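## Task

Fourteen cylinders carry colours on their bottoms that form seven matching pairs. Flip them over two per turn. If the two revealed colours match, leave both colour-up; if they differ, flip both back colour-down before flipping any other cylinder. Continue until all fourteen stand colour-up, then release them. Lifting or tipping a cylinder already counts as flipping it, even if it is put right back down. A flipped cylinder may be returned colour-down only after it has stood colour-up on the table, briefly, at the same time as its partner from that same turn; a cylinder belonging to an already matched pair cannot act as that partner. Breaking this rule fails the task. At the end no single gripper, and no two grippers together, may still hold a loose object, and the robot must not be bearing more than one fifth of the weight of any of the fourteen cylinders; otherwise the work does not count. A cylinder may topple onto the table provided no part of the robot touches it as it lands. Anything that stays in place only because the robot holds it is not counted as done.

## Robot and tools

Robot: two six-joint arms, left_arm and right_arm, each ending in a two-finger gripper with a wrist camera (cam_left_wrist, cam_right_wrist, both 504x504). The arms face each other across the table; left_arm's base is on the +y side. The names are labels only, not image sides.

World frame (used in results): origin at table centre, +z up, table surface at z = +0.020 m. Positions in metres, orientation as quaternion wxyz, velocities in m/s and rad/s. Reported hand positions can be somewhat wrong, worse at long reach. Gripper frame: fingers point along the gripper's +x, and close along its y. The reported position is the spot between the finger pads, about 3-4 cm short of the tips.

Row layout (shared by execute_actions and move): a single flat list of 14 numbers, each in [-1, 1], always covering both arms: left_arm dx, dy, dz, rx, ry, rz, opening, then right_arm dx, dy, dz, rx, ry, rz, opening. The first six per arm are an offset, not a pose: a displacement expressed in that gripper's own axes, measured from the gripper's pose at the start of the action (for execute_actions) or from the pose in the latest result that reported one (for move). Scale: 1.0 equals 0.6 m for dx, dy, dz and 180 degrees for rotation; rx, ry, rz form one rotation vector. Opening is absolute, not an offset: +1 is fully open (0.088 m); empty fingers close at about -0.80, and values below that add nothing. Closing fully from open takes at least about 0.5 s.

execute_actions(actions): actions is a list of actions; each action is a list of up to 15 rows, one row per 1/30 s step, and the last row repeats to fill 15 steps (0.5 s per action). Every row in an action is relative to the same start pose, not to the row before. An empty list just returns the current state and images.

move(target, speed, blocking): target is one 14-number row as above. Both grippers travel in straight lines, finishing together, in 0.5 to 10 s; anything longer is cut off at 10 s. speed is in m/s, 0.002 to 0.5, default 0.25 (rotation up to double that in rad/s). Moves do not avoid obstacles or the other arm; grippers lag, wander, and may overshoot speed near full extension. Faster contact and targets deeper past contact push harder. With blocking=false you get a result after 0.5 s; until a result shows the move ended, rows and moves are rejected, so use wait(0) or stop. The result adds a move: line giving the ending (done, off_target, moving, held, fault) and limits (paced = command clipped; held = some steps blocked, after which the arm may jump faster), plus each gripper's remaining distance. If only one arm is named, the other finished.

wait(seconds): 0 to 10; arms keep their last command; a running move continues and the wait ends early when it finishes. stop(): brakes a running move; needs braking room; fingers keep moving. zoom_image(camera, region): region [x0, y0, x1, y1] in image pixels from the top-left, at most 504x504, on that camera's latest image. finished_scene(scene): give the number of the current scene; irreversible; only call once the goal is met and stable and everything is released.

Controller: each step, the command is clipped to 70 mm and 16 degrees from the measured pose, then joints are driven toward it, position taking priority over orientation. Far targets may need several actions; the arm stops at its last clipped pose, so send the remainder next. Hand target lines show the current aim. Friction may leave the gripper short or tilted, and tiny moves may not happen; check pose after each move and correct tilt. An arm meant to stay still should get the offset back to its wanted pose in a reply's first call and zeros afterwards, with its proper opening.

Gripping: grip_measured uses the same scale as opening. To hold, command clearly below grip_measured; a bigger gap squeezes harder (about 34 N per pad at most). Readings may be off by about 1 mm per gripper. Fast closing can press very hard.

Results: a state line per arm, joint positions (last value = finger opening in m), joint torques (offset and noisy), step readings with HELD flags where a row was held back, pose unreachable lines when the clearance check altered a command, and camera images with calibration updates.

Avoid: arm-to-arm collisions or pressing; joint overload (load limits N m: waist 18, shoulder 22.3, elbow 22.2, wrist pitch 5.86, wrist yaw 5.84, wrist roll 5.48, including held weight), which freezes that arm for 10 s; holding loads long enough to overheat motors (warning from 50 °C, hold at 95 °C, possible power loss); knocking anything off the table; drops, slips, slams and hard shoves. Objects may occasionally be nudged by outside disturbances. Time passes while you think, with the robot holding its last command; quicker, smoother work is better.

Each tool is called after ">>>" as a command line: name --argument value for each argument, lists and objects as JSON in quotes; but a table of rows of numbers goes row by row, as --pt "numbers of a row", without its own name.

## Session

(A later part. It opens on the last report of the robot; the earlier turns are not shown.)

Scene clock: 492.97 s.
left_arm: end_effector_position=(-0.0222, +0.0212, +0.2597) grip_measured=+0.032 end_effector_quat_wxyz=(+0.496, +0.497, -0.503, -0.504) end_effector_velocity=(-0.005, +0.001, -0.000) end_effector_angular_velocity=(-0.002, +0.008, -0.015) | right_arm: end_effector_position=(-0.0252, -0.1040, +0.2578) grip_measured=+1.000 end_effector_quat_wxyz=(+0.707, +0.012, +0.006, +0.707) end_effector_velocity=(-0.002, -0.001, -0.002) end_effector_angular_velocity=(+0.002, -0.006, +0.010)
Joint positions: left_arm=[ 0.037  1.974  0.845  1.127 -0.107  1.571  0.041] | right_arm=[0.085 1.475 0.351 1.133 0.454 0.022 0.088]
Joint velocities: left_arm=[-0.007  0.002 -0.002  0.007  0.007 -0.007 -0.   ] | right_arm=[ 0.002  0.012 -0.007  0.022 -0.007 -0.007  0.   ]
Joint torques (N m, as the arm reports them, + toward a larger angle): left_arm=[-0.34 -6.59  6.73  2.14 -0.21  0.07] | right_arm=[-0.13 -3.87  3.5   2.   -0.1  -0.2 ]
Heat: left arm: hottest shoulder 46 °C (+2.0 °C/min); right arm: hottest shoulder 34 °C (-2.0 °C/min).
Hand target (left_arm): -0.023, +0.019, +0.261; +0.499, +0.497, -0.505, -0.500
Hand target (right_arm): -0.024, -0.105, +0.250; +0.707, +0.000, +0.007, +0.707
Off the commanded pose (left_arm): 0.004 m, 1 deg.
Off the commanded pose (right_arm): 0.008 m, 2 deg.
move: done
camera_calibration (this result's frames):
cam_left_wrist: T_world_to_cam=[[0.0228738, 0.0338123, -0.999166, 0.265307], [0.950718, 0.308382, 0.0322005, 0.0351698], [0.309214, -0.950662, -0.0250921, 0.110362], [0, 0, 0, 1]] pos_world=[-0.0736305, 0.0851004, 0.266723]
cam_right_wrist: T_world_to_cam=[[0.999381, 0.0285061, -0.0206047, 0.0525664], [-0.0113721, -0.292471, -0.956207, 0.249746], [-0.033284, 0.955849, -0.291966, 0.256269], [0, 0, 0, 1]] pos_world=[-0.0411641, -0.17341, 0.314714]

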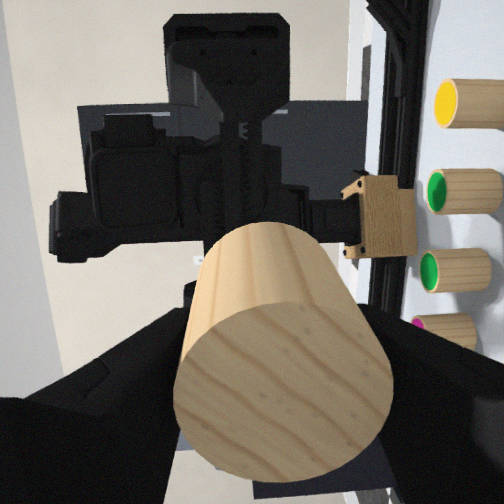

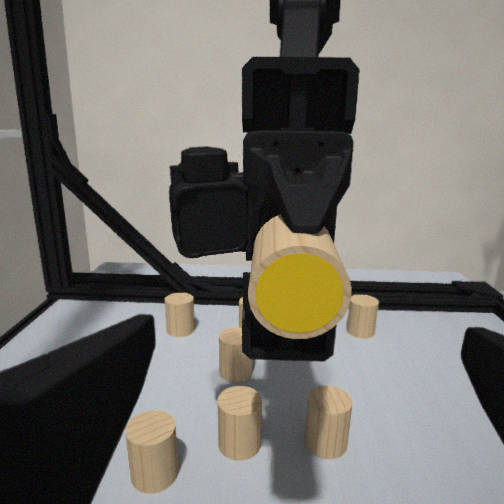

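>>> move --target '[0,0,0,0,0,0,-0.3,0.122,-0.002,-0.005,-0.008,0,0,1]' --speed 0.1

>>> move --target '[0,0,0,0,0,0,-0.3,0,0,0,0,0,0,-0.3]'

>>> move --target '[0,0,0,0,0,0,1,0,0,0,0,0,0,-0.3]'

>>> move --target '[-0.06,0,0,0,0.002,0,1,-0.09,0,0,0,0,0,-0.3]' --speed 0.12

>>> move --target '[-0.3,-0.172,0.078,0,0,-0.495,0.6,-0.292,-0.524,-0.137,-0.003,0.507,-0.003,-0.3]' --speed 0.3

Scene clock: 497.90 s.
left_arm: end_effector_position=(-0.0224, +0.0211, +0.2594) grip_measured=+0.033 end_effector_quat_wxyz=(+0.496, +0.497, -0.503, -0.503) end_effector_velocity=(-0.000, -0.000, +0.000) end_effector_angular_velocity=(+0.002, -0.008, +0.005) | right_arm: end_effector_position=(-0.0239, -0.0342, +0.2570) grip_measured=+1.000 end_effector_quat_wxyz=(+0.707, +0.007, -0.002, +0.707) end_effector_velocity=(+0.001, +0.003, -0.002) end_effector_angular_velocity=(-0.007, +0.005, +0.000)
Joint positions: left_arm=[ 0.036  1.975  0.846  1.128 -0.107  1.572  0.041] | right_arm=[-0.026  1.719  0.594  1.137  0.343  0.004  0.088]
Joint velocities: left_arm=[-0.002 -0.002  0.002 -0.007 -0.007  0.007 -0.   ] | right_arm=[-0.007  0.007  0.007 -0.007 -0.007  0.007  0.   ]
Joint torques (N m, as the arm reports them, + toward a larger angle): left_arm=[-0.21 -7.31  5.34  1.68  0.   -0.03] | right_arm=[-0.42 -5.61  6.53  1.6  -0.09 -0.21]
Heat: left arm: hottest shoulder 45 °C (+0.0 °C/min); right arm: hottest shoulder 34 °C (-2.0 °C/min).
Hand target (left_arm): -0.022, +0.021, +0.260; +0.496, +0.497, -0.503, -0.503
Hand target (right_arm): -0.024, -0.031, +0.255; +0.707, +0.003, -0.003, +0.707
Off the commanded pose (left_arm): 0.000 m, 0 deg.
Off the commanded pose (right_arm): 0.004 m, 0 deg.
move: done
camera_calibration (this result's frames):
cam_left_wrist: T_world_to_cam=[[0.0232556, 0.0338071, -0.999158, 0.265081], [0.950705, 0.308381, 0.0325622, 0.0352586], [0.309222, -0.950662, -0.024969, 0.110264], [0, 0, 0, 1]] pos_world=[-0.0737813, 0.0849891, 0.266463]
cam_right_wrist: T_world_to_cam=[[0.999605, 0.027977, -0.00253854, 0.0445652], [0.00564798, -0.288672, -0.957411, 0.270186], [-0.0275183, 0.957019, -0.288716, 0.188639], [0, 0, 0, 1]] pos_world=[-0.0408826, -0.103782, 0.313255]

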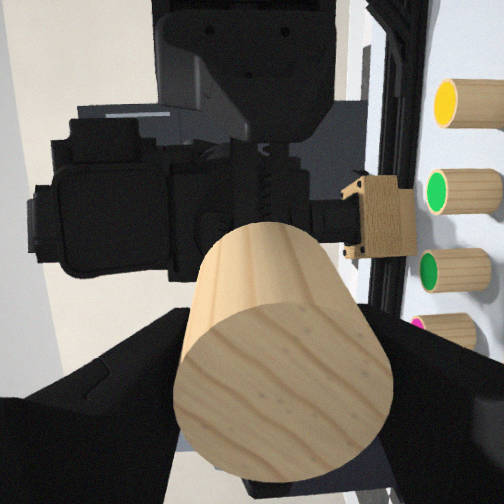

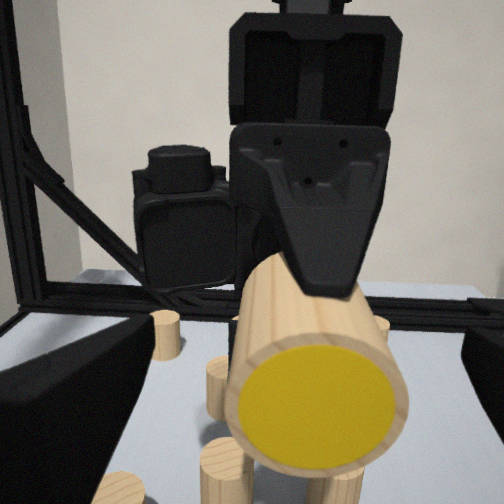

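Scene clock: 498.40 s.
left_arm: end_effector_position=(-0.0221, +0.0211, +0.2593) grip_measured=+0.033 end_effector_quat_wxyz=(+0.496, +0.498, -0.503, -0.503) end_effector_velocity=(-0.000, -0.000, +0.000) end_effector_angular_velocity=(+0.002, -0.008, +0.005) | right_arm: end_effector_position=(-0.0242, -0.0342, +0.2571) grip_measured=+0.024 end_effector_quat_wxyz=(+0.707, +0.007, -0.001, +0.707) end_effector_velocity=(+0.000, -0.000, -0.001) end_effector_angular_velocity=(-0.007, -0.039, +0.004)
Joint positions: left_arm=[ 0.037  1.975  0.845  1.128 -0.108  1.572  0.041] | right_arm=[-0.026  1.719  0.595  1.137  0.343  0.004  0.04 ]
Joint velocities: left_arm=[-0.002 -0.002  0.002 -0.007 -0.007  0.007 -0.   ] | right_arm=[-0.002 -0.002 -0.002 -0.007 -0.007 -0.037 -0.   ]
Joint torques (N m, as the arm reports them, + toward a larger angle): left_arm=[-0.08 -7.25  5.57  1.76  0.04 -0.08] | right_arm=[ 0.02 -6.93  5.09  1.81  0.03 -0.01]
Heat: left arm: hottest shoulder 45 °C (+0.0 °C/min); right arm: hottest shoulder 34 °C (-2.0 °C/min).
Hand target (left_arm): -0.022, +0.021, +0.259; +0.496, +0.497, -0.503, -0.504
Hand target (right_arm): -0.024, -0.034, +0.257; +0.708, +0.007, -0.001, +0.707
Off the commanded pose (left_arm): 0.000 m, 0 deg.
Off the commanded pose (right_arm): 0.000 m, 0 deg.
move: done
camera_calibration (this result's frames):
cam_left_wrist: T_world_to_cam=[[0.023264, 0.0342119, -0.999144, 0.264917], [0.95035, 0.309457, 0.0327241, 0.034875], [0.310311, -0.950298, -0.0253141, 0.110323], [0, 0, 0, 1]] pos_world=[-0.0735408, 0.0849837, 0.266341]
cam_right_wrist: T_world_to_cam=[[0.999571, 0.0291266, -0.0030281, 0.0450287], [0.00550063, -0.288318, -0.957519, 0.270368], [-0.0287623, 0.957092, -0.288355, 0.18852], [0, 0, 0, 1]] pos_world=[-0.0410743, -0.10379, 0.31338]

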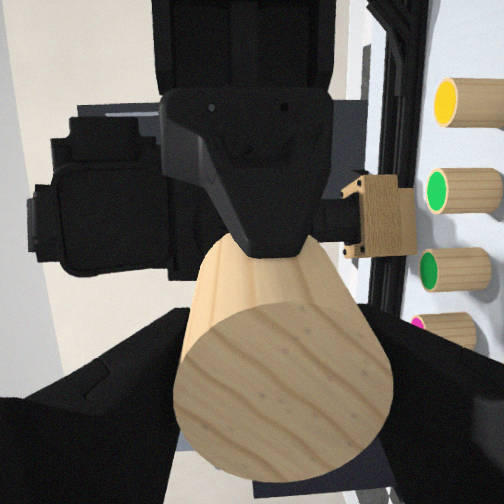

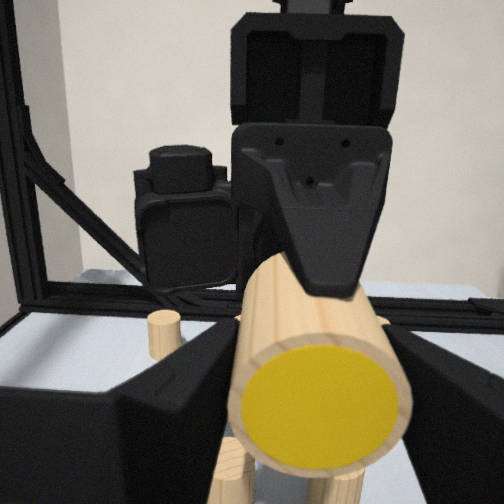

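Scene clock: 499.10 s.
left_arm: end_effector_position=(-0.0221, +0.0211, +0.2593) grip_measured=+1.000 end_effector_quat_wxyz=(+0.496, +0.498, -0.503, -0.503) end_effector_velocity=(+0.002, +0.000, -0.001) end_effector_angular_velocity=(+0.007, +0.006, +0.010) | right_arm: end_effector_position=(-0.0242, -0.0342, +0.2571) grip_measured=+0.024 end_effector_quat_wxyz=(+0.707, +0.007, -0.001, +0.707) end_effector_velocity=(-0.002, -0.001, -0.001) end_effector_angular_velocity=(-0.007, -0.010, +0.010)
Joint positions: left_arm=[ 0.037  1.975  0.845  1.128 -0.108  1.572  0.088] | right_arm=[-0.026  1.719  0.595  1.137  0.343  0.004  0.04 ]
Joint velocities: left_arm=[ 0.002 -0.002 -0.002 -0.007 -0.007 -0.007  0.   ] | right_arm=[ 0.002 -0.002 -0.002 -0.007 -0.007 -0.007 -0.   ]
Joint torques (N m, as the arm reports them, + toward a larger angle): left_arm=[-0.03 -7.08  5.58  1.77  0.02 -0.05] | right_arm=[ 0.05 -6.9   5.1   1.8  -0.01  0.  ]
Heat: left arm: hottest shoulder 45 °C (+0.0 °C/min); right arm: hottest shoulder 34 °C (-2.0 °C/min).
Hand target (left_arm): -0.022, +0.021, +0.259; +0.496, +0.498, -0.503, -0.503
Hand target (right_arm): -0.024, -0.034, +0.257; +0.707, +0.007, -0.001, +0.707
Off the commanded pose (left_arm): 0.000 m, 0 deg.
Off the commanded pose (right_arm): 0.000 m, 0 deg.
move: done
camera_calibration (this result's frames):
cam_left_wrist: T_world_to_cam=[[0.023264, 0.0342119, -0.999144, 0.264917], [0.95035, 0.309457, 0.0327241, 0.034875], [0.310311, -0.950298, -0.0253141, 0.110323], [0, 0, 0, 1]] pos_world=[-0.0735408, 0.0849837, 0.266341]
cam_right_wrist: T_world_to_cam=[[0.999571, 0.0291266, -0.0030281, 0.0450287], [0.00550063, -0.288318, -0.957519, 0.270368], [-0.0287623, 0.957092, -0.288355, 0.18852], [0, 0, 0, 1]] pos_world=[-0.0410743, -0.10379, 0.31338]

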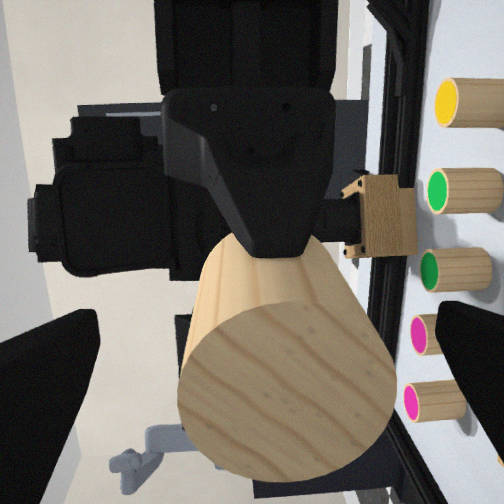

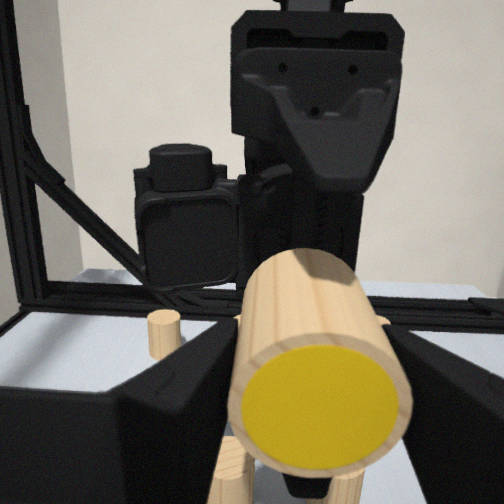

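Scene clock: 500.00 s.
left_arm: end_effector_position=(-0.0218, +0.0550, +0.2552) grip_measured=+1.000 end_effector_quat_wxyz=(+0.494, +0.501, -0.500, -0.505) end_effector_velocity=(+0.000, +0.002, +0.001) end_effector_angular_velocity=(+0.002, +0.007, +0.005) | right_arm: end_effector_position=(-0.0246, -0.0850, +0.2568) grip_measured=+0.024 end_effector_quat_wxyz=(+0.707, +0.008, -0.001, +0.707) end_effector_velocity=(+0.001, -0.002, -0.000) end_effector_angular_velocity=(+0.002, +0.008, +0.005)
Joint positions: left_arm=[ 0.023  1.891  0.697  1.181 -0.124  1.572  0.088] | right_arm=[0.047 1.555 0.41  1.159 0.415 0.004 0.04 ]
Joint velocities: left_arm=[-0.002 -0.012 -0.007 -0.007 -0.007 -0.007  0.   ] | right_arm=[-0.002 -0.007 -0.012  0.007 -0.007  0.007 -0.   ]
Joint torques (N m, as the arm reports them, + toward a larger angle): left_arm=[-0.16 -7.81  4.56  2.05 -0.19 -0.05] | right_arm=[ 0.37 -6.33  3.71  1.81  0.05 -0.02]
Heat: left arm: hottest shoulder 45 °C (+0.0 °C/min); right arm: hottest shoulder 34 °C (-2.0 °C/min).
Hand target (left_arm): -0.022, +0.057, +0.259; +0.498, +0.499, -0.501, -0.502
Hand target (right_arm): -0.024, -0.088, +0.256; +0.707, +0.008, -0.001, +0.707
Off the commanded pose (left_arm): 0.005 m, 1 deg.
Off the commanded pose (right_arm): 0.003 m, 0 deg.
move: done
camera_calibration (this result's frames):
cam_left_wrist: T_world_to_cam=[[0.0245777, 0.0444668, -0.998708, 0.259054], [0.949471, 0.311636, 0.0372413, 0.0229958], [0.31289, -0.94916, -0.0345606, 0.144725], [0, 0, 0, 1]] pos_world=[-0.0734837, 0.118681, 0.262865]
cam_right_wrist: T_world_to_cam=[[0.999555, 0.0295175, -0.00436862, 0.0473238], [0.00430889, -0.287657, -0.957724, 0.255534], [-0.0295263, 0.957279, -0.287656, 0.236875], [0, 0, 0, 1]] pos_world=[-0.0414098, -0.154646, 0.313076]

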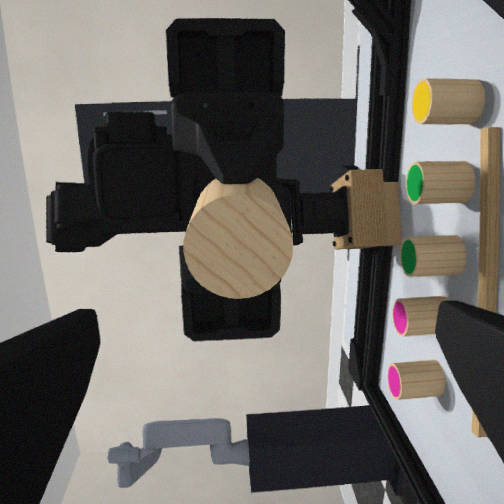

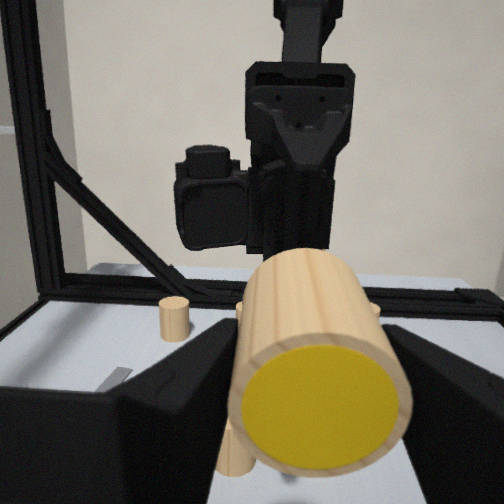

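Scene clock: 503.13 s.
left_arm: end_effector_position=(-0.0655, +0.2374, +0.1536) grip_measured=+0.600 end_effector_quat_wxyz=(+0.001, +0.708, -0.003, -0.706) end_effector_velocity=(+0.001, +0.002, +0.000) end_effector_angular_velocity=(+0.005, -0.009, +0.005) | right_arm: end_effector_position=(+0.2868, -0.2589, +0.1730) grip_measured=+0.024 end_effector_quat_wxyz=(+0.506, -0.503, +0.499, +0.491) end_effector_velocity=(+0.000, -0.004, -0.002) end_effector_angular_velocity=(-0.024, +0.015, +0.029)
Joint positions: left_arm=[-0.145  1.736  1.081 -0.911 -0.004  1.272  0.068] | right_arm=[-1.191  1.659  1.179 -1.081  0.017 -0.813  0.04 ]
Joint velocities: left_arm=[-0.002 -0.002 -0.002 -0.007 -0.007 -0.007 -0.   ] | right_arm=[-0.007  0.012  0.007 -0.022  0.007 -0.037 -0.   ]
Joint torques (N m, as the arm reports them, + toward a larger angle): left_arm=[-0.3  -4.96  6.57  0.01  0.23 -0.1 ] | right_arm=[-0.1  -5.53  6.96 -0.12  0.12 -0.18]
Heat: left arm: hottest shoulder 45 °C (-1.0 °C/min); right arm: hottest shoulder 34 °C (-1.0 °C/min).
Hand target (left_arm): -0.068, +0.236, +0.154; -0.000, +0.706, -0.001, -0.708
Hand target (right_arm): +0.290, -0.258, +0.173; +0.504, -0.506, +0.500, +0.491
Off the commanded pose (left_arm): 0.001 m, 0 deg.
Off the commanded pose (right_arm): 0.004 m, 1 deg.
move: done
camera_calibration (this result's frames):
cam_left_wrist: T_world_to_cam=[[0.0248611, 0.999329, 0.0268837, -0.233628], [0.945681, -0.032229, 0.323493, 0.0488547], [0.324143, 0.017381, -0.945848, 0.239273], [0, 0, 0, 1]] pos_world=[-0.117951, 0.230887, 0.216792]
cam_right_wrist: T_world_to_cam=[[0.999927, -0.00537221, -0.010862, -0.26716], [-0.00179311, -0.952087, 0.305821, -0.264999], [-0.0119845, -0.305779, -0.952027, 0.171323], [0, 0, 0, 1]] pos_world=[0.268719, -0.20135, 0.241244]

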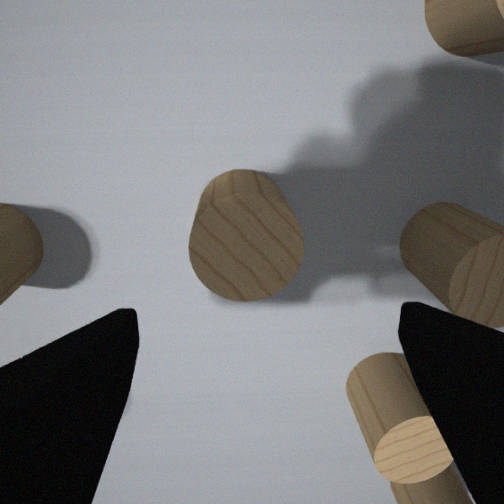

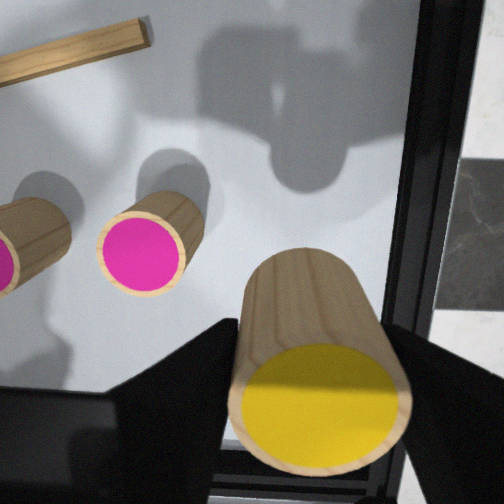

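>>> move --target '[0.135,0.003,0.008,0,0,0,0.6,0.152,0,0,0,0,0,-0.3]' --speed 0.09

>>> move --target '[0,0,0,0,0,0,0.6,0.02,0,0,0,0.004,0,-0.3]' --speed 0.03

Scene clock: 506.53 s.
left_arm: end_effector_position=(-0.0694, +0.2332, +0.0759) grip_measured=+0.600 end_effector_quat_wxyz=(+0.003, +0.707, -0.006, -0.707) end_effector_velocity=(-0.001, +0.000, -0.001) end_effector_angular_velocity=(-0.005, -0.006, +0.015) | right_arm: end_effector_position=(+0.2910, -0.2562, +0.0877) grip_measured=+0.024 end_effector_quat_wxyz=(+0.513, -0.504, +0.493, +0.490) end_effector_velocity=(-0.003, -0.003, -0.000) end_effector_angular_velocity=(-0.010, +0.021, +0.020)
Joint positions: left_arm=[-0.153  1.914  0.948 -0.591 -0.003  1.265  0.068] | right_arm=[-1.194  1.796  0.969 -0.714  0.018 -0.814  0.04 ]
Joint velocities: left_arm=[-0.007  0.002 -0.002  0.007 -0.007 -0.022 -0.   ] | right_arm=[-0.002  0.002  0.002 -0.022 -0.007 -0.022 -0.   ]
Joint torques (N m, as the arm reports them, + toward a larger angle): left_arm=[-0.27 -5.29  4.15  0.5   0.06 -0.07] | right_arm=[-0.22 -6.05  3.43  0.37 -0.06 -0.13]
Heat: left arm: hottest shoulder 45 °C (+0.0 °C/min); right arm: hottest shoulder 35 °C (+0.0 °C/min).
Hand target (left_arm): -0.069, +0.235, +0.073; +0.001, +0.708, -0.003, -0.706
Hand target (right_arm): +0.288, -0.260, +0.082; +0.506, -0.503, +0.499, +0.491
Off the commanded pose (left_arm): 0.004 m, 1 deg.
Off the commanded pose (right_arm): 0.007 m, 1 deg.
move: done
camera_calibration (this result's frames):
cam_left_wrist: T_world_to_cam=[[0.0256972, 0.999498, 0.018554, -0.226683], [0.946649, -0.0302943, 0.320839, 0.0773288], [0.32124, 0.00931946, -0.946952, 0.168864], [0, 0, 0, 1]] pos_world=[-0.121624, 0.227338, 0.139302]
cam_right_wrist: T_world_to_cam=[[0.999967, -0.00687961, 0.00439766, -0.274025], [-0.00786787, -0.955861, 0.293714, -0.234411], [0.00218292, -0.293738, -0.955883, 0.090281], [0, 0, 0, 1]] pos_world=[0.271974, -0.199431, 0.156353]

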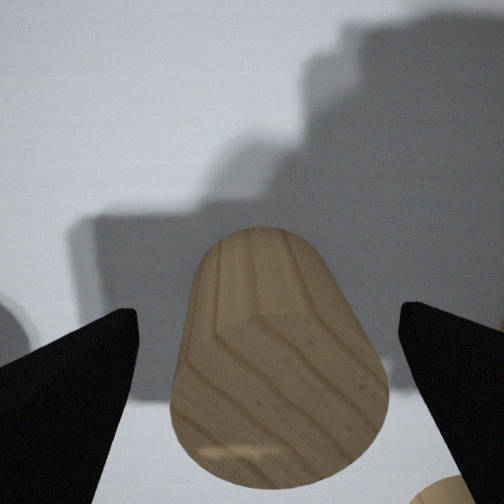

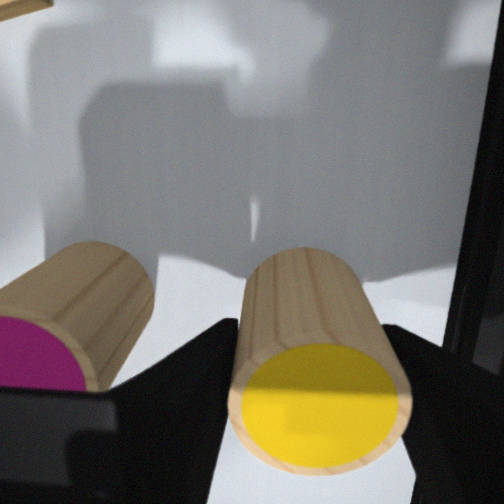

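Scene clock: 507.23 s.
left_arm: end_effector_position=(-0.0694, +0.2333, +0.0758) grip_measured=+0.600 end_effector_quat_wxyz=(+0.003, +0.707, -0.006, -0.707) end_effector_velocity=(+0.000, +0.000, +0.001) end_effector_angular_velocity=(+0.000, -0.008, -0.010) | right_arm: end_effector_position=(+0.2945, -0.2535, +0.0829) grip_measured=+0.024 end_effector_quat_wxyz=(+0.517, -0.506, +0.489, +0.488) end_effector_velocity=(-0.004, -0.001, -0.001) end_effector_angular_velocity=(-0.004, +0.014, +0.025)
Joint positions: left_arm=[-0.153  1.915  0.948 -0.591 -0.003  1.265  0.068] | right_arm=[-1.192  1.814  0.968 -0.685  0.023 -0.814  0.04 ]
Joint velocities: left_arm=[-0.002 -0.002  0.002 -0.007 -0.007  0.007 -0.   ] | right_arm=[ 0.002 -0.002 -0.007 -0.007 -0.007 -0.022 -0.   ]
Joint torques (N m, as the arm reports them, + toward a larger angle): left_arm=[ 0.   -6.15  4.78  0.22  0.05  0.  ] | right_arm=[ 0.25 -5.54  3.27  0.8   0.13  0.1 ]
Heat: left arm: hottest shoulder 45 °C (+0.0 °C/min); right arm: hottest shoulder 35 °C (+0.0 °C/min).
Hand target (left_arm): -0.069, +0.233, +0.076; +0.003, +0.707, -0.006, -0.707
Hand target (right_arm): +0.291, -0.256, +0.076; +0.510, -0.507, +0.496, +0.487
Off the commanded pose (left_arm): 0.000 m, 0 deg.
Off the commanded pose (right_arm): 0.008 m, 1 deg.
move: done
camera_calibration (this result's frames):
cam_left_wrist: T_world_to_cam=[[0.0256951, 0.999491, 0.0189201, -0.226757], [0.946612, -0.0304109, 0.320938, 0.0773666], [0.32135, 0.00966345, -0.946911, 0.168681], [0, 0, 0, 1]] pos_world=[-0.121615, 0.227364, 0.139187]
cam_right_wrist: T_world_to_cam=[[0.99985, -0.0055873, 0.0163811, -0.278111], [-0.0101054, -0.95684, 0.290439, -0.229758], [0.0140514, -0.290561, -0.956753, 0.0839353], [0, 0, 0, 1]] pos_world=[0.274568, -0.197007, 0.151592]

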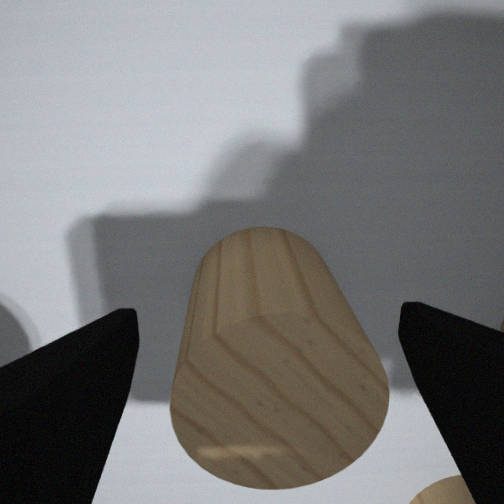

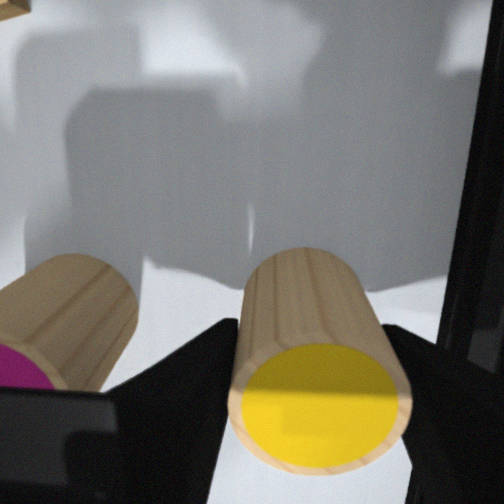

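>>> move --target '[0,0,0,0,0,0,0.6,0,0,0,0,0,0,0.4]'

>>> wait --seconds 1.5

>>> move --target '[0,0,0,0,0,0,-0.3,0,0,0,0,0,0,0.4]'

>>> move --target '[-0.18,0,0,0,0,0,-0.3,-0.13,0,0,0,0,0,0.4]' --speed 0.15

>>> move --target '[-0.142,0.365,-0.08,0,0,0.504,-0.3,-0.178,0.52,0.253,0,-0.498,0,1]' --speed 0.3

Scene clock: 510.90 s.
left_arm: end_effector_position=(-0.0694, +0.2333, +0.0758) grip_measured=+0.600 end_effector_quat_wxyz=(+0.003, +0.707, -0.006, -0.707) end_effector_velocity=(-0.000, +0.002, +0.000) end_effector_angular_velocity=(+0.005, -0.009, -0.015) | right_arm: end_effector_position=(+0.2946, -0.2533, +0.0828) grip_measured=+0.399 end_effector_quat_wxyz=(+0.517, -0.506, +0.488, +0.488) end_effector_velocity=(-0.001, -0.001, +0.001) end_effector_angular_velocity=(-0.007, -0.003, -0.005)
Joint positions: left_arm=[-0.153  1.915  0.948 -0.591 -0.003  1.265  0.068] | right_arm=[-1.192  1.814  0.968 -0.683  0.023 -0.813  0.059]
Joint velocities: left_arm=[-0.007 -0.002 -0.002 -0.007 -0.007  0.007 -0.   ] | right_arm=[ 0.002 -0.007 -0.002 -0.007  0.007  0.007  0.   ]
Joint torques (N m, as the arm reports them, + toward a larger angle): left_arm=[-0.11 -6.04  4.71  0.22  0.06  0.01] | right_arm=[ 0.02 -7.28  4.78  0.   -0.04 -0.02]
Heat: left arm: hottest shoulder 44 °C (-1.0 °C/min); right arm: hottest shoulder 35 °C (+0.0 °C/min).
Hand target (left_arm): -0.069, +0.233, +0.076; +0.003, +0.707, -0.006, -0.707
Hand target (right_arm): +0.294, -0.254, +0.083; +0.517, -0.506, +0.489, +0.488
Off the commanded pose (left_arm): 0.000 m, 0 deg.
Off the commanded pose (right_arm): 0.000 m, 0 deg.
move: done
camera_calibration (this result's frames):
cam_left_wrist: T_world_to_cam=[[0.0256951, 0.999491, 0.0189201, -0.226757], [0.946612, -0.0304109, 0.320938, 0.0773666], [0.32135, 0.00966345, -0.946911, 0.168681], [0, 0, 0, 1]] pos_world=[-0.121615, 0.227364, 0.139187]
cam_right_wrist: T_world_to_cam=[[0.999836, -0.00560024, 0.0172121, -0.278273], [-0.0103473, -0.957071, 0.289669, -0.229395], [0.014851, -0.2898, -0.956972, 0.083816], [0, 0, 0, 1]] pos_world=[0.274609, -0.196816, 0.151448]

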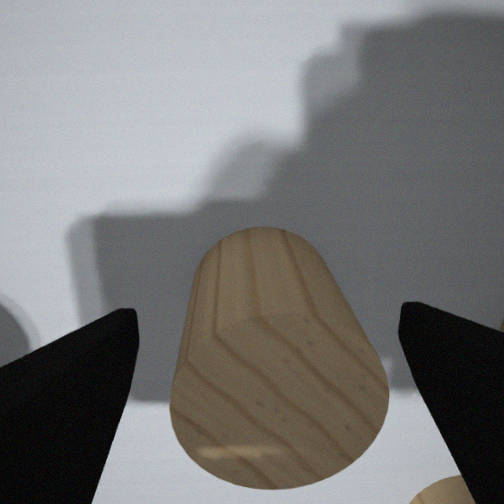

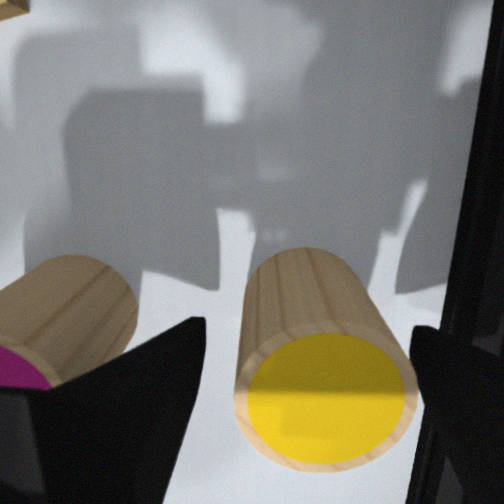

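Scene clock: 512.40 s.
left_arm: end_effector_position=(-0.0694, +0.2333, +0.0758) grip_measured=+0.600 end_effector_quat_wxyz=(+0.003, +0.707, -0.006, -0.707) end_effector_velocity=(+0.001, +0.002, +0.000) end_effector_angular_velocity=(+0.005, -0.009, +0.005) | right_arm: end_effector_position=(+0.2946, -0.2533, +0.0828) grip_measured=+0.400 end_effector_quat_wxyz=(+0.517, -0.506, +0.488, +0.488) end_effector_velocity=(-0.002, -0.001, +0.000) end_effector_angular_velocity=(+0.000, +0.010, +0.005)
Joint positions: left_arm=[-0.153  1.915  0.948 -0.591 -0.003  1.265  0.068] | right_arm=[-1.192  1.814  0.968 -0.683  0.023 -0.813  0.059]
Joint velocities: left_arm=[-0.002 -0.002 -0.002 -0.007 -0.007 -0.007 -0.   ] | right_arm=[-0.002 -0.002 -0.002 -0.007 -0.007 -0.007 -0.   ]
Joint torques (N m, as the arm reports them, + toward a larger angle): left_arm=[-0.04 -6.04  4.73  0.26  0.02  0.  ] | right_arm=[ 0.05 -7.3   4.75  0.   -0.04 -0.02]
Heat: left arm: hottest shoulder 44 °C (-1.0 °C/min); right arm: hottest shoulder 35 °C (+0.0 °C/min).
Hand target (left_arm): -0.069, +0.233, +0.076; +0.003, +0.707, -0.006, -0.707
Hand target (right_arm): +0.294, -0.254, +0.083; +0.517, -0.506, +0.489, +0.488
Off the commanded pose (left_arm): 0.000 m, 0 deg.
Off the commanded pose (right_arm): 0.000 m, 0 deg.
wait: 1.50 s; at rest by 0.17 s
camera_calibration (this result's frames):
cam_left_wrist: T_world_to_cam=[[0.0256951, 0.999491, 0.0189201, -0.226757], [0.946612, -0.0304109, 0.320938, 0.0773666], [0.32135, 0.00966345, -0.946911, 0.168681], [0, 0, 0, 1]] pos_world=[-0.121615, 0.227364, 0.139187]
cam_right_wrist: T_world_to_cam=[[0.999836, -0.00560024, 0.0172121, -0.278273], [-0.0103473, -0.957071, 0.289669, -0.229395], [0.014851, -0.2898, -0.956972, 0.083816], [0, 0, 0, 1]] pos_world=[0.274609, -0.196816, 0.151448]

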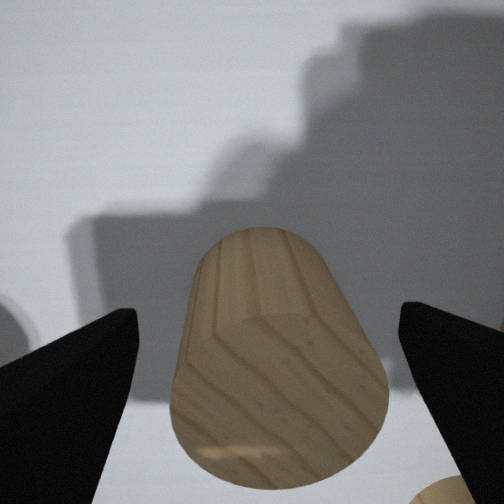

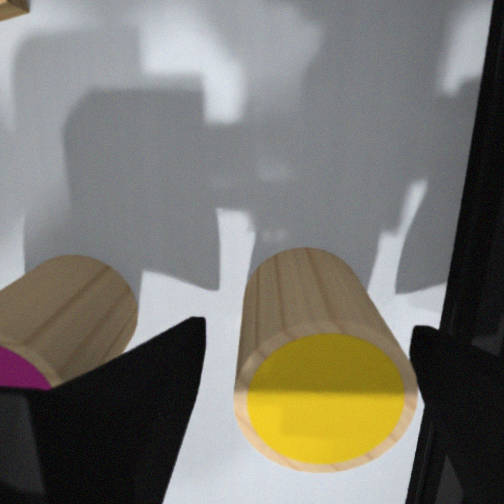

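Scene clock: 512.90 s.
left_arm: end_effector_position=(-0.0693, +0.2335, +0.0758) grip_measured=+0.035 end_effector_quat_wxyz=(+0.003, +0.707, -0.006, -0.707) end_effector_velocity=(+0.000, -0.001, +0.000) end_effector_angular_velocity=(-0.009, -0.004, +0.034) | right_arm: end_effector_position=(+0.2946, -0.2533, +0.0828) grip_measured=+0.400 end_effector_quat_wxyz=(+0.517, -0.506, +0.488, +0.488) end_effector_velocity=(-0.003, -0.001, -0.001) end_effector_angular_velocity=(+0.007, +0.024, +0.001)
Joint positions: left_arm=[-0.153  1.915  0.948 -0.592 -0.003  1.265  0.041] | right_arm=[-1.192  1.814  0.968 -0.683  0.023 -0.813  0.059]
Joint velocities: left_arm=[-0.002 -0.002 -0.002  0.007 -0.007 -0.037 -0.   ] | right_arm=[-0.007  0.002 -0.002 -0.007 -0.022 -0.007 -0.   ]
Joint torques (N m, as the arm reports them, + toward a larger angle): left_arm=[-0.11 -6.11  4.69  0.34  0.06  0.  ] | right_arm=[ 0.03 -7.25  4.68  0.17 -0.04 -0.01]
Heat: left arm: hottest shoulder 44 °C (-1.0 °C/min); right arm: hottest shoulder 35 °C (+0.0 °C/min).
Hand target (left_arm): -0.069, +0.233, +0.076; +0.003, +0.707, -0.006, -0.707
Hand target (right_arm): +0.295, -0.253, +0.083; +0.517, -0.506, +0.488, +0.488
Off the commanded pose (left_arm): 0.000 m, 0 deg.
Off the commanded pose (right_arm): 0.000 m, 0 deg.
move: done
camera_calibration (this result's frames):
cam_left_wrist: T_world_to_cam=[[0.0256906, 0.999477, 0.0196522, -0.226969], [0.946537, -0.0306442, 0.321137, 0.0773582], [0.321571, 0.0103514, -0.946829, 0.16851], [0, 0, 0, 1]] pos_world=[-0.121579, 0.227477, 0.139168]
cam_right_wrist: T_world_to_cam=[[0.999836, -0.00560024, 0.0172121, -0.278273], [-0.0103473, -0.957071, 0.289669, -0.229395], [0.014851, -0.2898, -0.956972, 0.083816], [0, 0, 0, 1]] pos_world=[0.274609, -0.196816, 0.151448]

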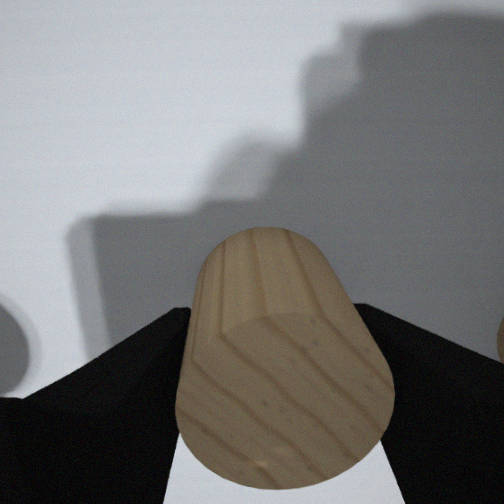

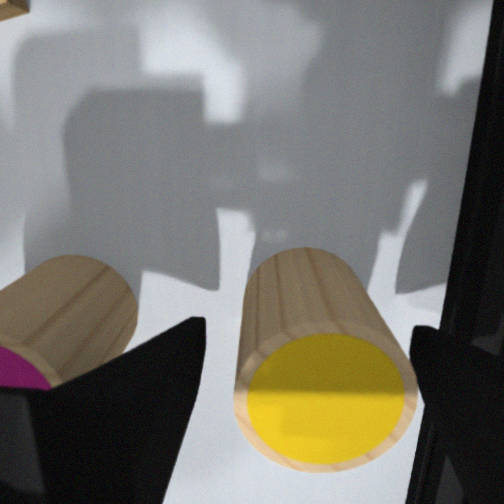

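Scene clock: 514.07 s.
left_arm: end_effector_position=(-0.0685, +0.2370, +0.1778) grip_measured=+0.034 end_effector_quat_wxyz=(-0.004, +0.709, -0.000, -0.705) end_effector_velocity=(+0.001, +0.001, -0.001) end_effector_angular_velocity=(+0.009, -0.011, +0.005) | right_arm: end_effector_position=(+0.2894, -0.2567, +0.1553) grip_measured=+0.400 end_effector_quat_wxyz=(+0.510, -0.507, +0.493, +0.490) end_effector_velocity=(+0.001, -0.002, +0.001) end_effector_angular_velocity=(-0.007, -0.003, +0.005)
Joint positions: left_arm=[-0.154  1.716  1.16  -1.021 -0.003  1.265  0.041] | right_arm=[-1.188  1.679  1.127 -0.995  0.023 -0.813  0.059]
Joint velocities: left_arm=[-0.002  0.007  0.002 -0.007 -0.007 -0.007 -0.   ] | right_arm=[-0.002 -0.002  0.002 -0.007  0.007 -0.007 -0.   ]
Joint torques (N m, as the arm reports them, + toward a larger angle): left_arm=[-0.38 -6.76  7.06 -0.03  0.06 -0.11] | right_arm=[ 0.32 -7.75  6.49 -0.05 -0.03  0.14]
Heat: left arm: hottest shoulder 44 °C (-1.0 °C/min); right arm: hottest shoulder 35 °C (+0.0 °C/min).
Hand target (left_arm): -0.070, +0.235, +0.184; +0.003, +0.707, -0.006, -0.707
Hand target (right_arm): +0.291, -0.254, +0.160; +0.517, -0.506, +0.488, +0.489
Off the commanded pose (left_arm): 0.007 m, 1 deg.
Off the commanded pose (right_arm): 0.006 m, 1 deg.
move: done
camera_calibration (this result's frames):
cam_left_wrist: T_world_to_cam=[[0.0266749, 0.998951, 0.0372194, -0.235515], [0.944687, -0.0373661, 0.325838, 0.0446156], [0.326887, 0.026469, -0.944693, 0.260883], [0, 0, 0, 1]] pos_world=[-0.121145, 0.230029, 0.240683]
cam_right_wrist: T_world_to_cam=[[0.999987, -0.00203926, 0.00468669, -0.271571], [-0.0033551, -0.953642, 0.300924, -0.256617], [0.00385577, -0.300936, -0.953637, 0.15216], [0, 0, 0, 1]] pos_world=[0.270119, -0.199484, 0.2236]

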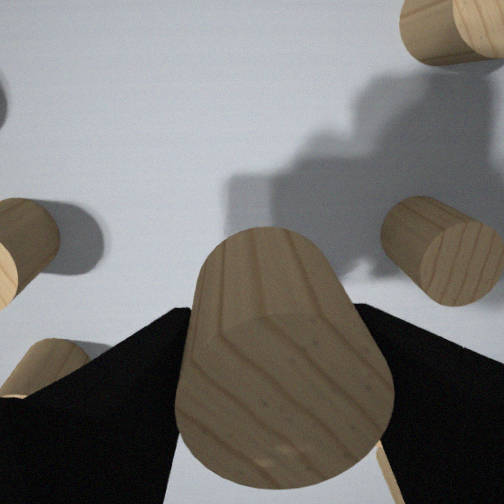

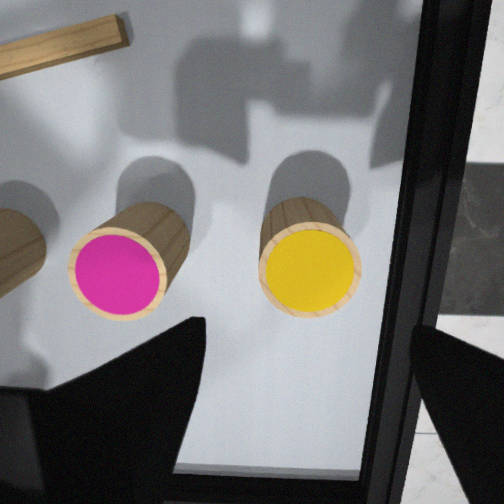

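Scene clock: 517.27 s.
left_arm: end_effector_position=(-0.0228, +0.0208, +0.2611) grip_measured=+0.033 end_effector_quat_wxyz=(+0.495, +0.500, -0.504, -0.500) end_effector_velocity=(-0.002, -0.000, -0.002) end_effector_angular_velocity=(+0.007, +0.006, -0.010) | right_arm: end_effector_position=(-0.0243, -0.1062, +0.2557) grip_measured=+1.000 end_effector_quat_wxyz=(+0.707, -0.003, -0.003, +0.707) end_effector_velocity=(+0.000, +0.000, -0.001) end_effector_angular_velocity=(+0.007, -0.004, -0.005)
Joint positions: left_arm=[ 0.033  1.972  0.849  1.123 -0.115  1.58   0.041] | right_arm=[ 0.085  1.466  0.342  1.123  0.453 -0.008  0.088]
Joint velocities: left_arm=[-0.002  0.002  0.002 -0.007  0.007 -0.007 -0.   ] | right_arm=[ 0.002  0.012 -0.002  0.022  0.007 -0.007  0.   ]
Joint torques (N m, as the arm reports them, + toward a larger angle): left_arm=[ 0.18 -6.52  6.68  2.08  0.2   0.05] | right_arm=[ 0.18 -3.96  5.28  1.91  0.12 -0.15]
Heat: left arm: hottest shoulder 44 °C (-1.0 °C/min); right arm: hottest shoulder 35 °C (+0.0 °C/min).
Hand target (left_arm): -0.023, +0.018, +0.263; +0.496, +0.497, -0.508, -0.498
Hand target (right_arm): -0.025, -0.106, +0.253; +0.707, -0.008, -0.004, +0.707
Off the commanded pose (left_arm): 0.004 m, 1 deg.
Off the commanded pose (right_arm): 0.006 m, 2 deg.
move: done
camera_calibration (this result's frames):
cam_left_wrist: T_world_to_cam=[[0.03093, 0.0323282, -0.998999, 0.266985], [0.949004, 0.312779, 0.0395039, 0.0337602], [0.313743, -0.949276, -0.0210053, 0.109185], [0, 0, 0, 1]] pos_world=[-0.0745525, 0.0844564, 0.267678]
cam_right_wrist: T_world_to_cam=[[0.999479, 0.0295001, 0.0130676, 0.0431939], [0.0213403, -0.300655, -0.953494, 0.246319], [-0.0241993, 0.953277, -0.301128, 0.26005], [0, 0, 0, 1]] pos_world=[-0.0421349, -0.175117, 0.312607]

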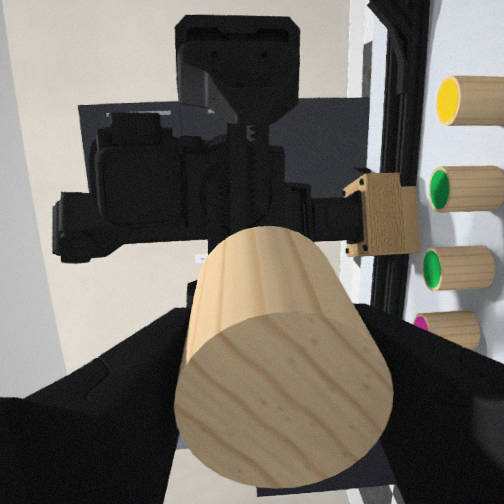

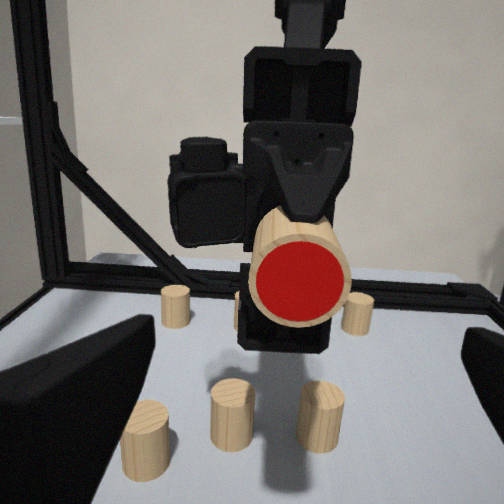

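>>> move --target '[0,0,0,0,0,0,-0.3,0.125,-0.001,0.002,0.003,0,0,1]' --speed 0.1

Scene clock: 527.43 s.
left_arm: end_effector_position=(-0.0229, +0.0206, +0.2609) grip_measured=+0.033 end_effector_quat_wxyz=(+0.495, +0.500, -0.504, -0.500) end_effector_velocity=(+0.002, -0.000, -0.000) end_effector_angular_velocity=(+0.012, +0.020, +0.020) | right_arm: end_effector_position=(-0.0237, -0.0346, +0.2584) grip_measured=+1.000 end_effector_quat_wxyz=(+0.707, -0.000, -0.003, +0.707) end_effector_velocity=(+0.001, +0.002, +0.003) end_effector_angular_velocity=(+0.012, -0.018, -0.000)
Joint positions: left_arm=[ 0.033  1.973  0.849  1.124 -0.114  1.58   0.041] | right_arm=[-0.027  1.704  0.597  1.111  0.342 -0.006  0.088]
Joint velocities: left_arm=[-0.002 -0.007  0.002 -0.022 -0.022 -0.022 -0.   ] | right_arm=[-0.007  0.002  0.007  0.007 -0.007 -0.022  0.   ]
Joint torques (N m, as the arm reports them, + toward a larger angle): left_arm=[-0.08 -7.41  5.55  1.67 -0.02 -0.05] | right_arm=[-0.19 -5.63  6.44  1.59 -0.09  0.18]
Heat: left arm: hottest shoulder 44 °C (-1.0 °C/min); right arm: hottest shoulder 35 °C (+0.0 °C/min).
Hand target (left_arm): -0.023, +0.021, +0.261; +0.495, +0.500, -0.504, -0.500
Hand target (right_arm): -0.024, -0.031, +0.257; +0.707, +0.000, +0.000, +0.707
Off the commanded pose (left_arm): 0.000 m, 0 deg.
Off the commanded pose (right_arm): 0.004 m, 0 deg.
move: done
camera_calibration (this result's frames):
cam_left_wrist: T_world_to_cam=[[0.0309422, 0.0323164, -0.998999, 0.266752], [0.949123, 0.312417, 0.0395038, 0.0338894], [0.313381, -0.949395, -0.0210054, 0.109076], [0, 0, 0, 1]] pos_world=[-0.0746016, 0.0843483, 0.267438]
cam_right_wrist: T_world_to_cam=[[0.999534, 0.0290749, 0.00933389, 0.0413322], [0.0175432, -0.296562, -0.954852, 0.270827], [-0.0249941, 0.954571, -0.296934, 0.191596], [0, 0, 0, 1]] pos_world=[-0.0412753, -0.103777, 0.315105]

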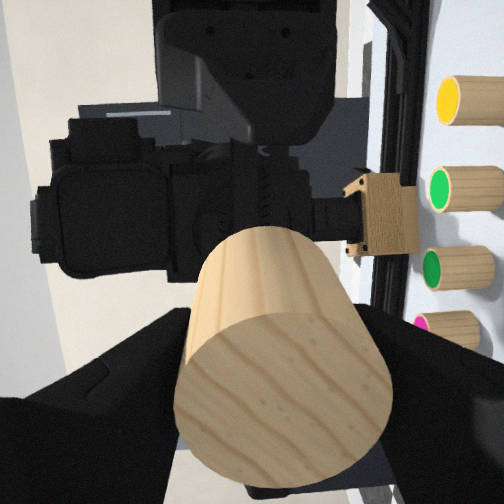

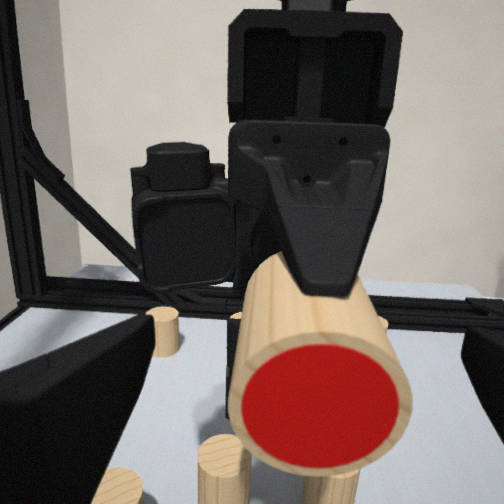

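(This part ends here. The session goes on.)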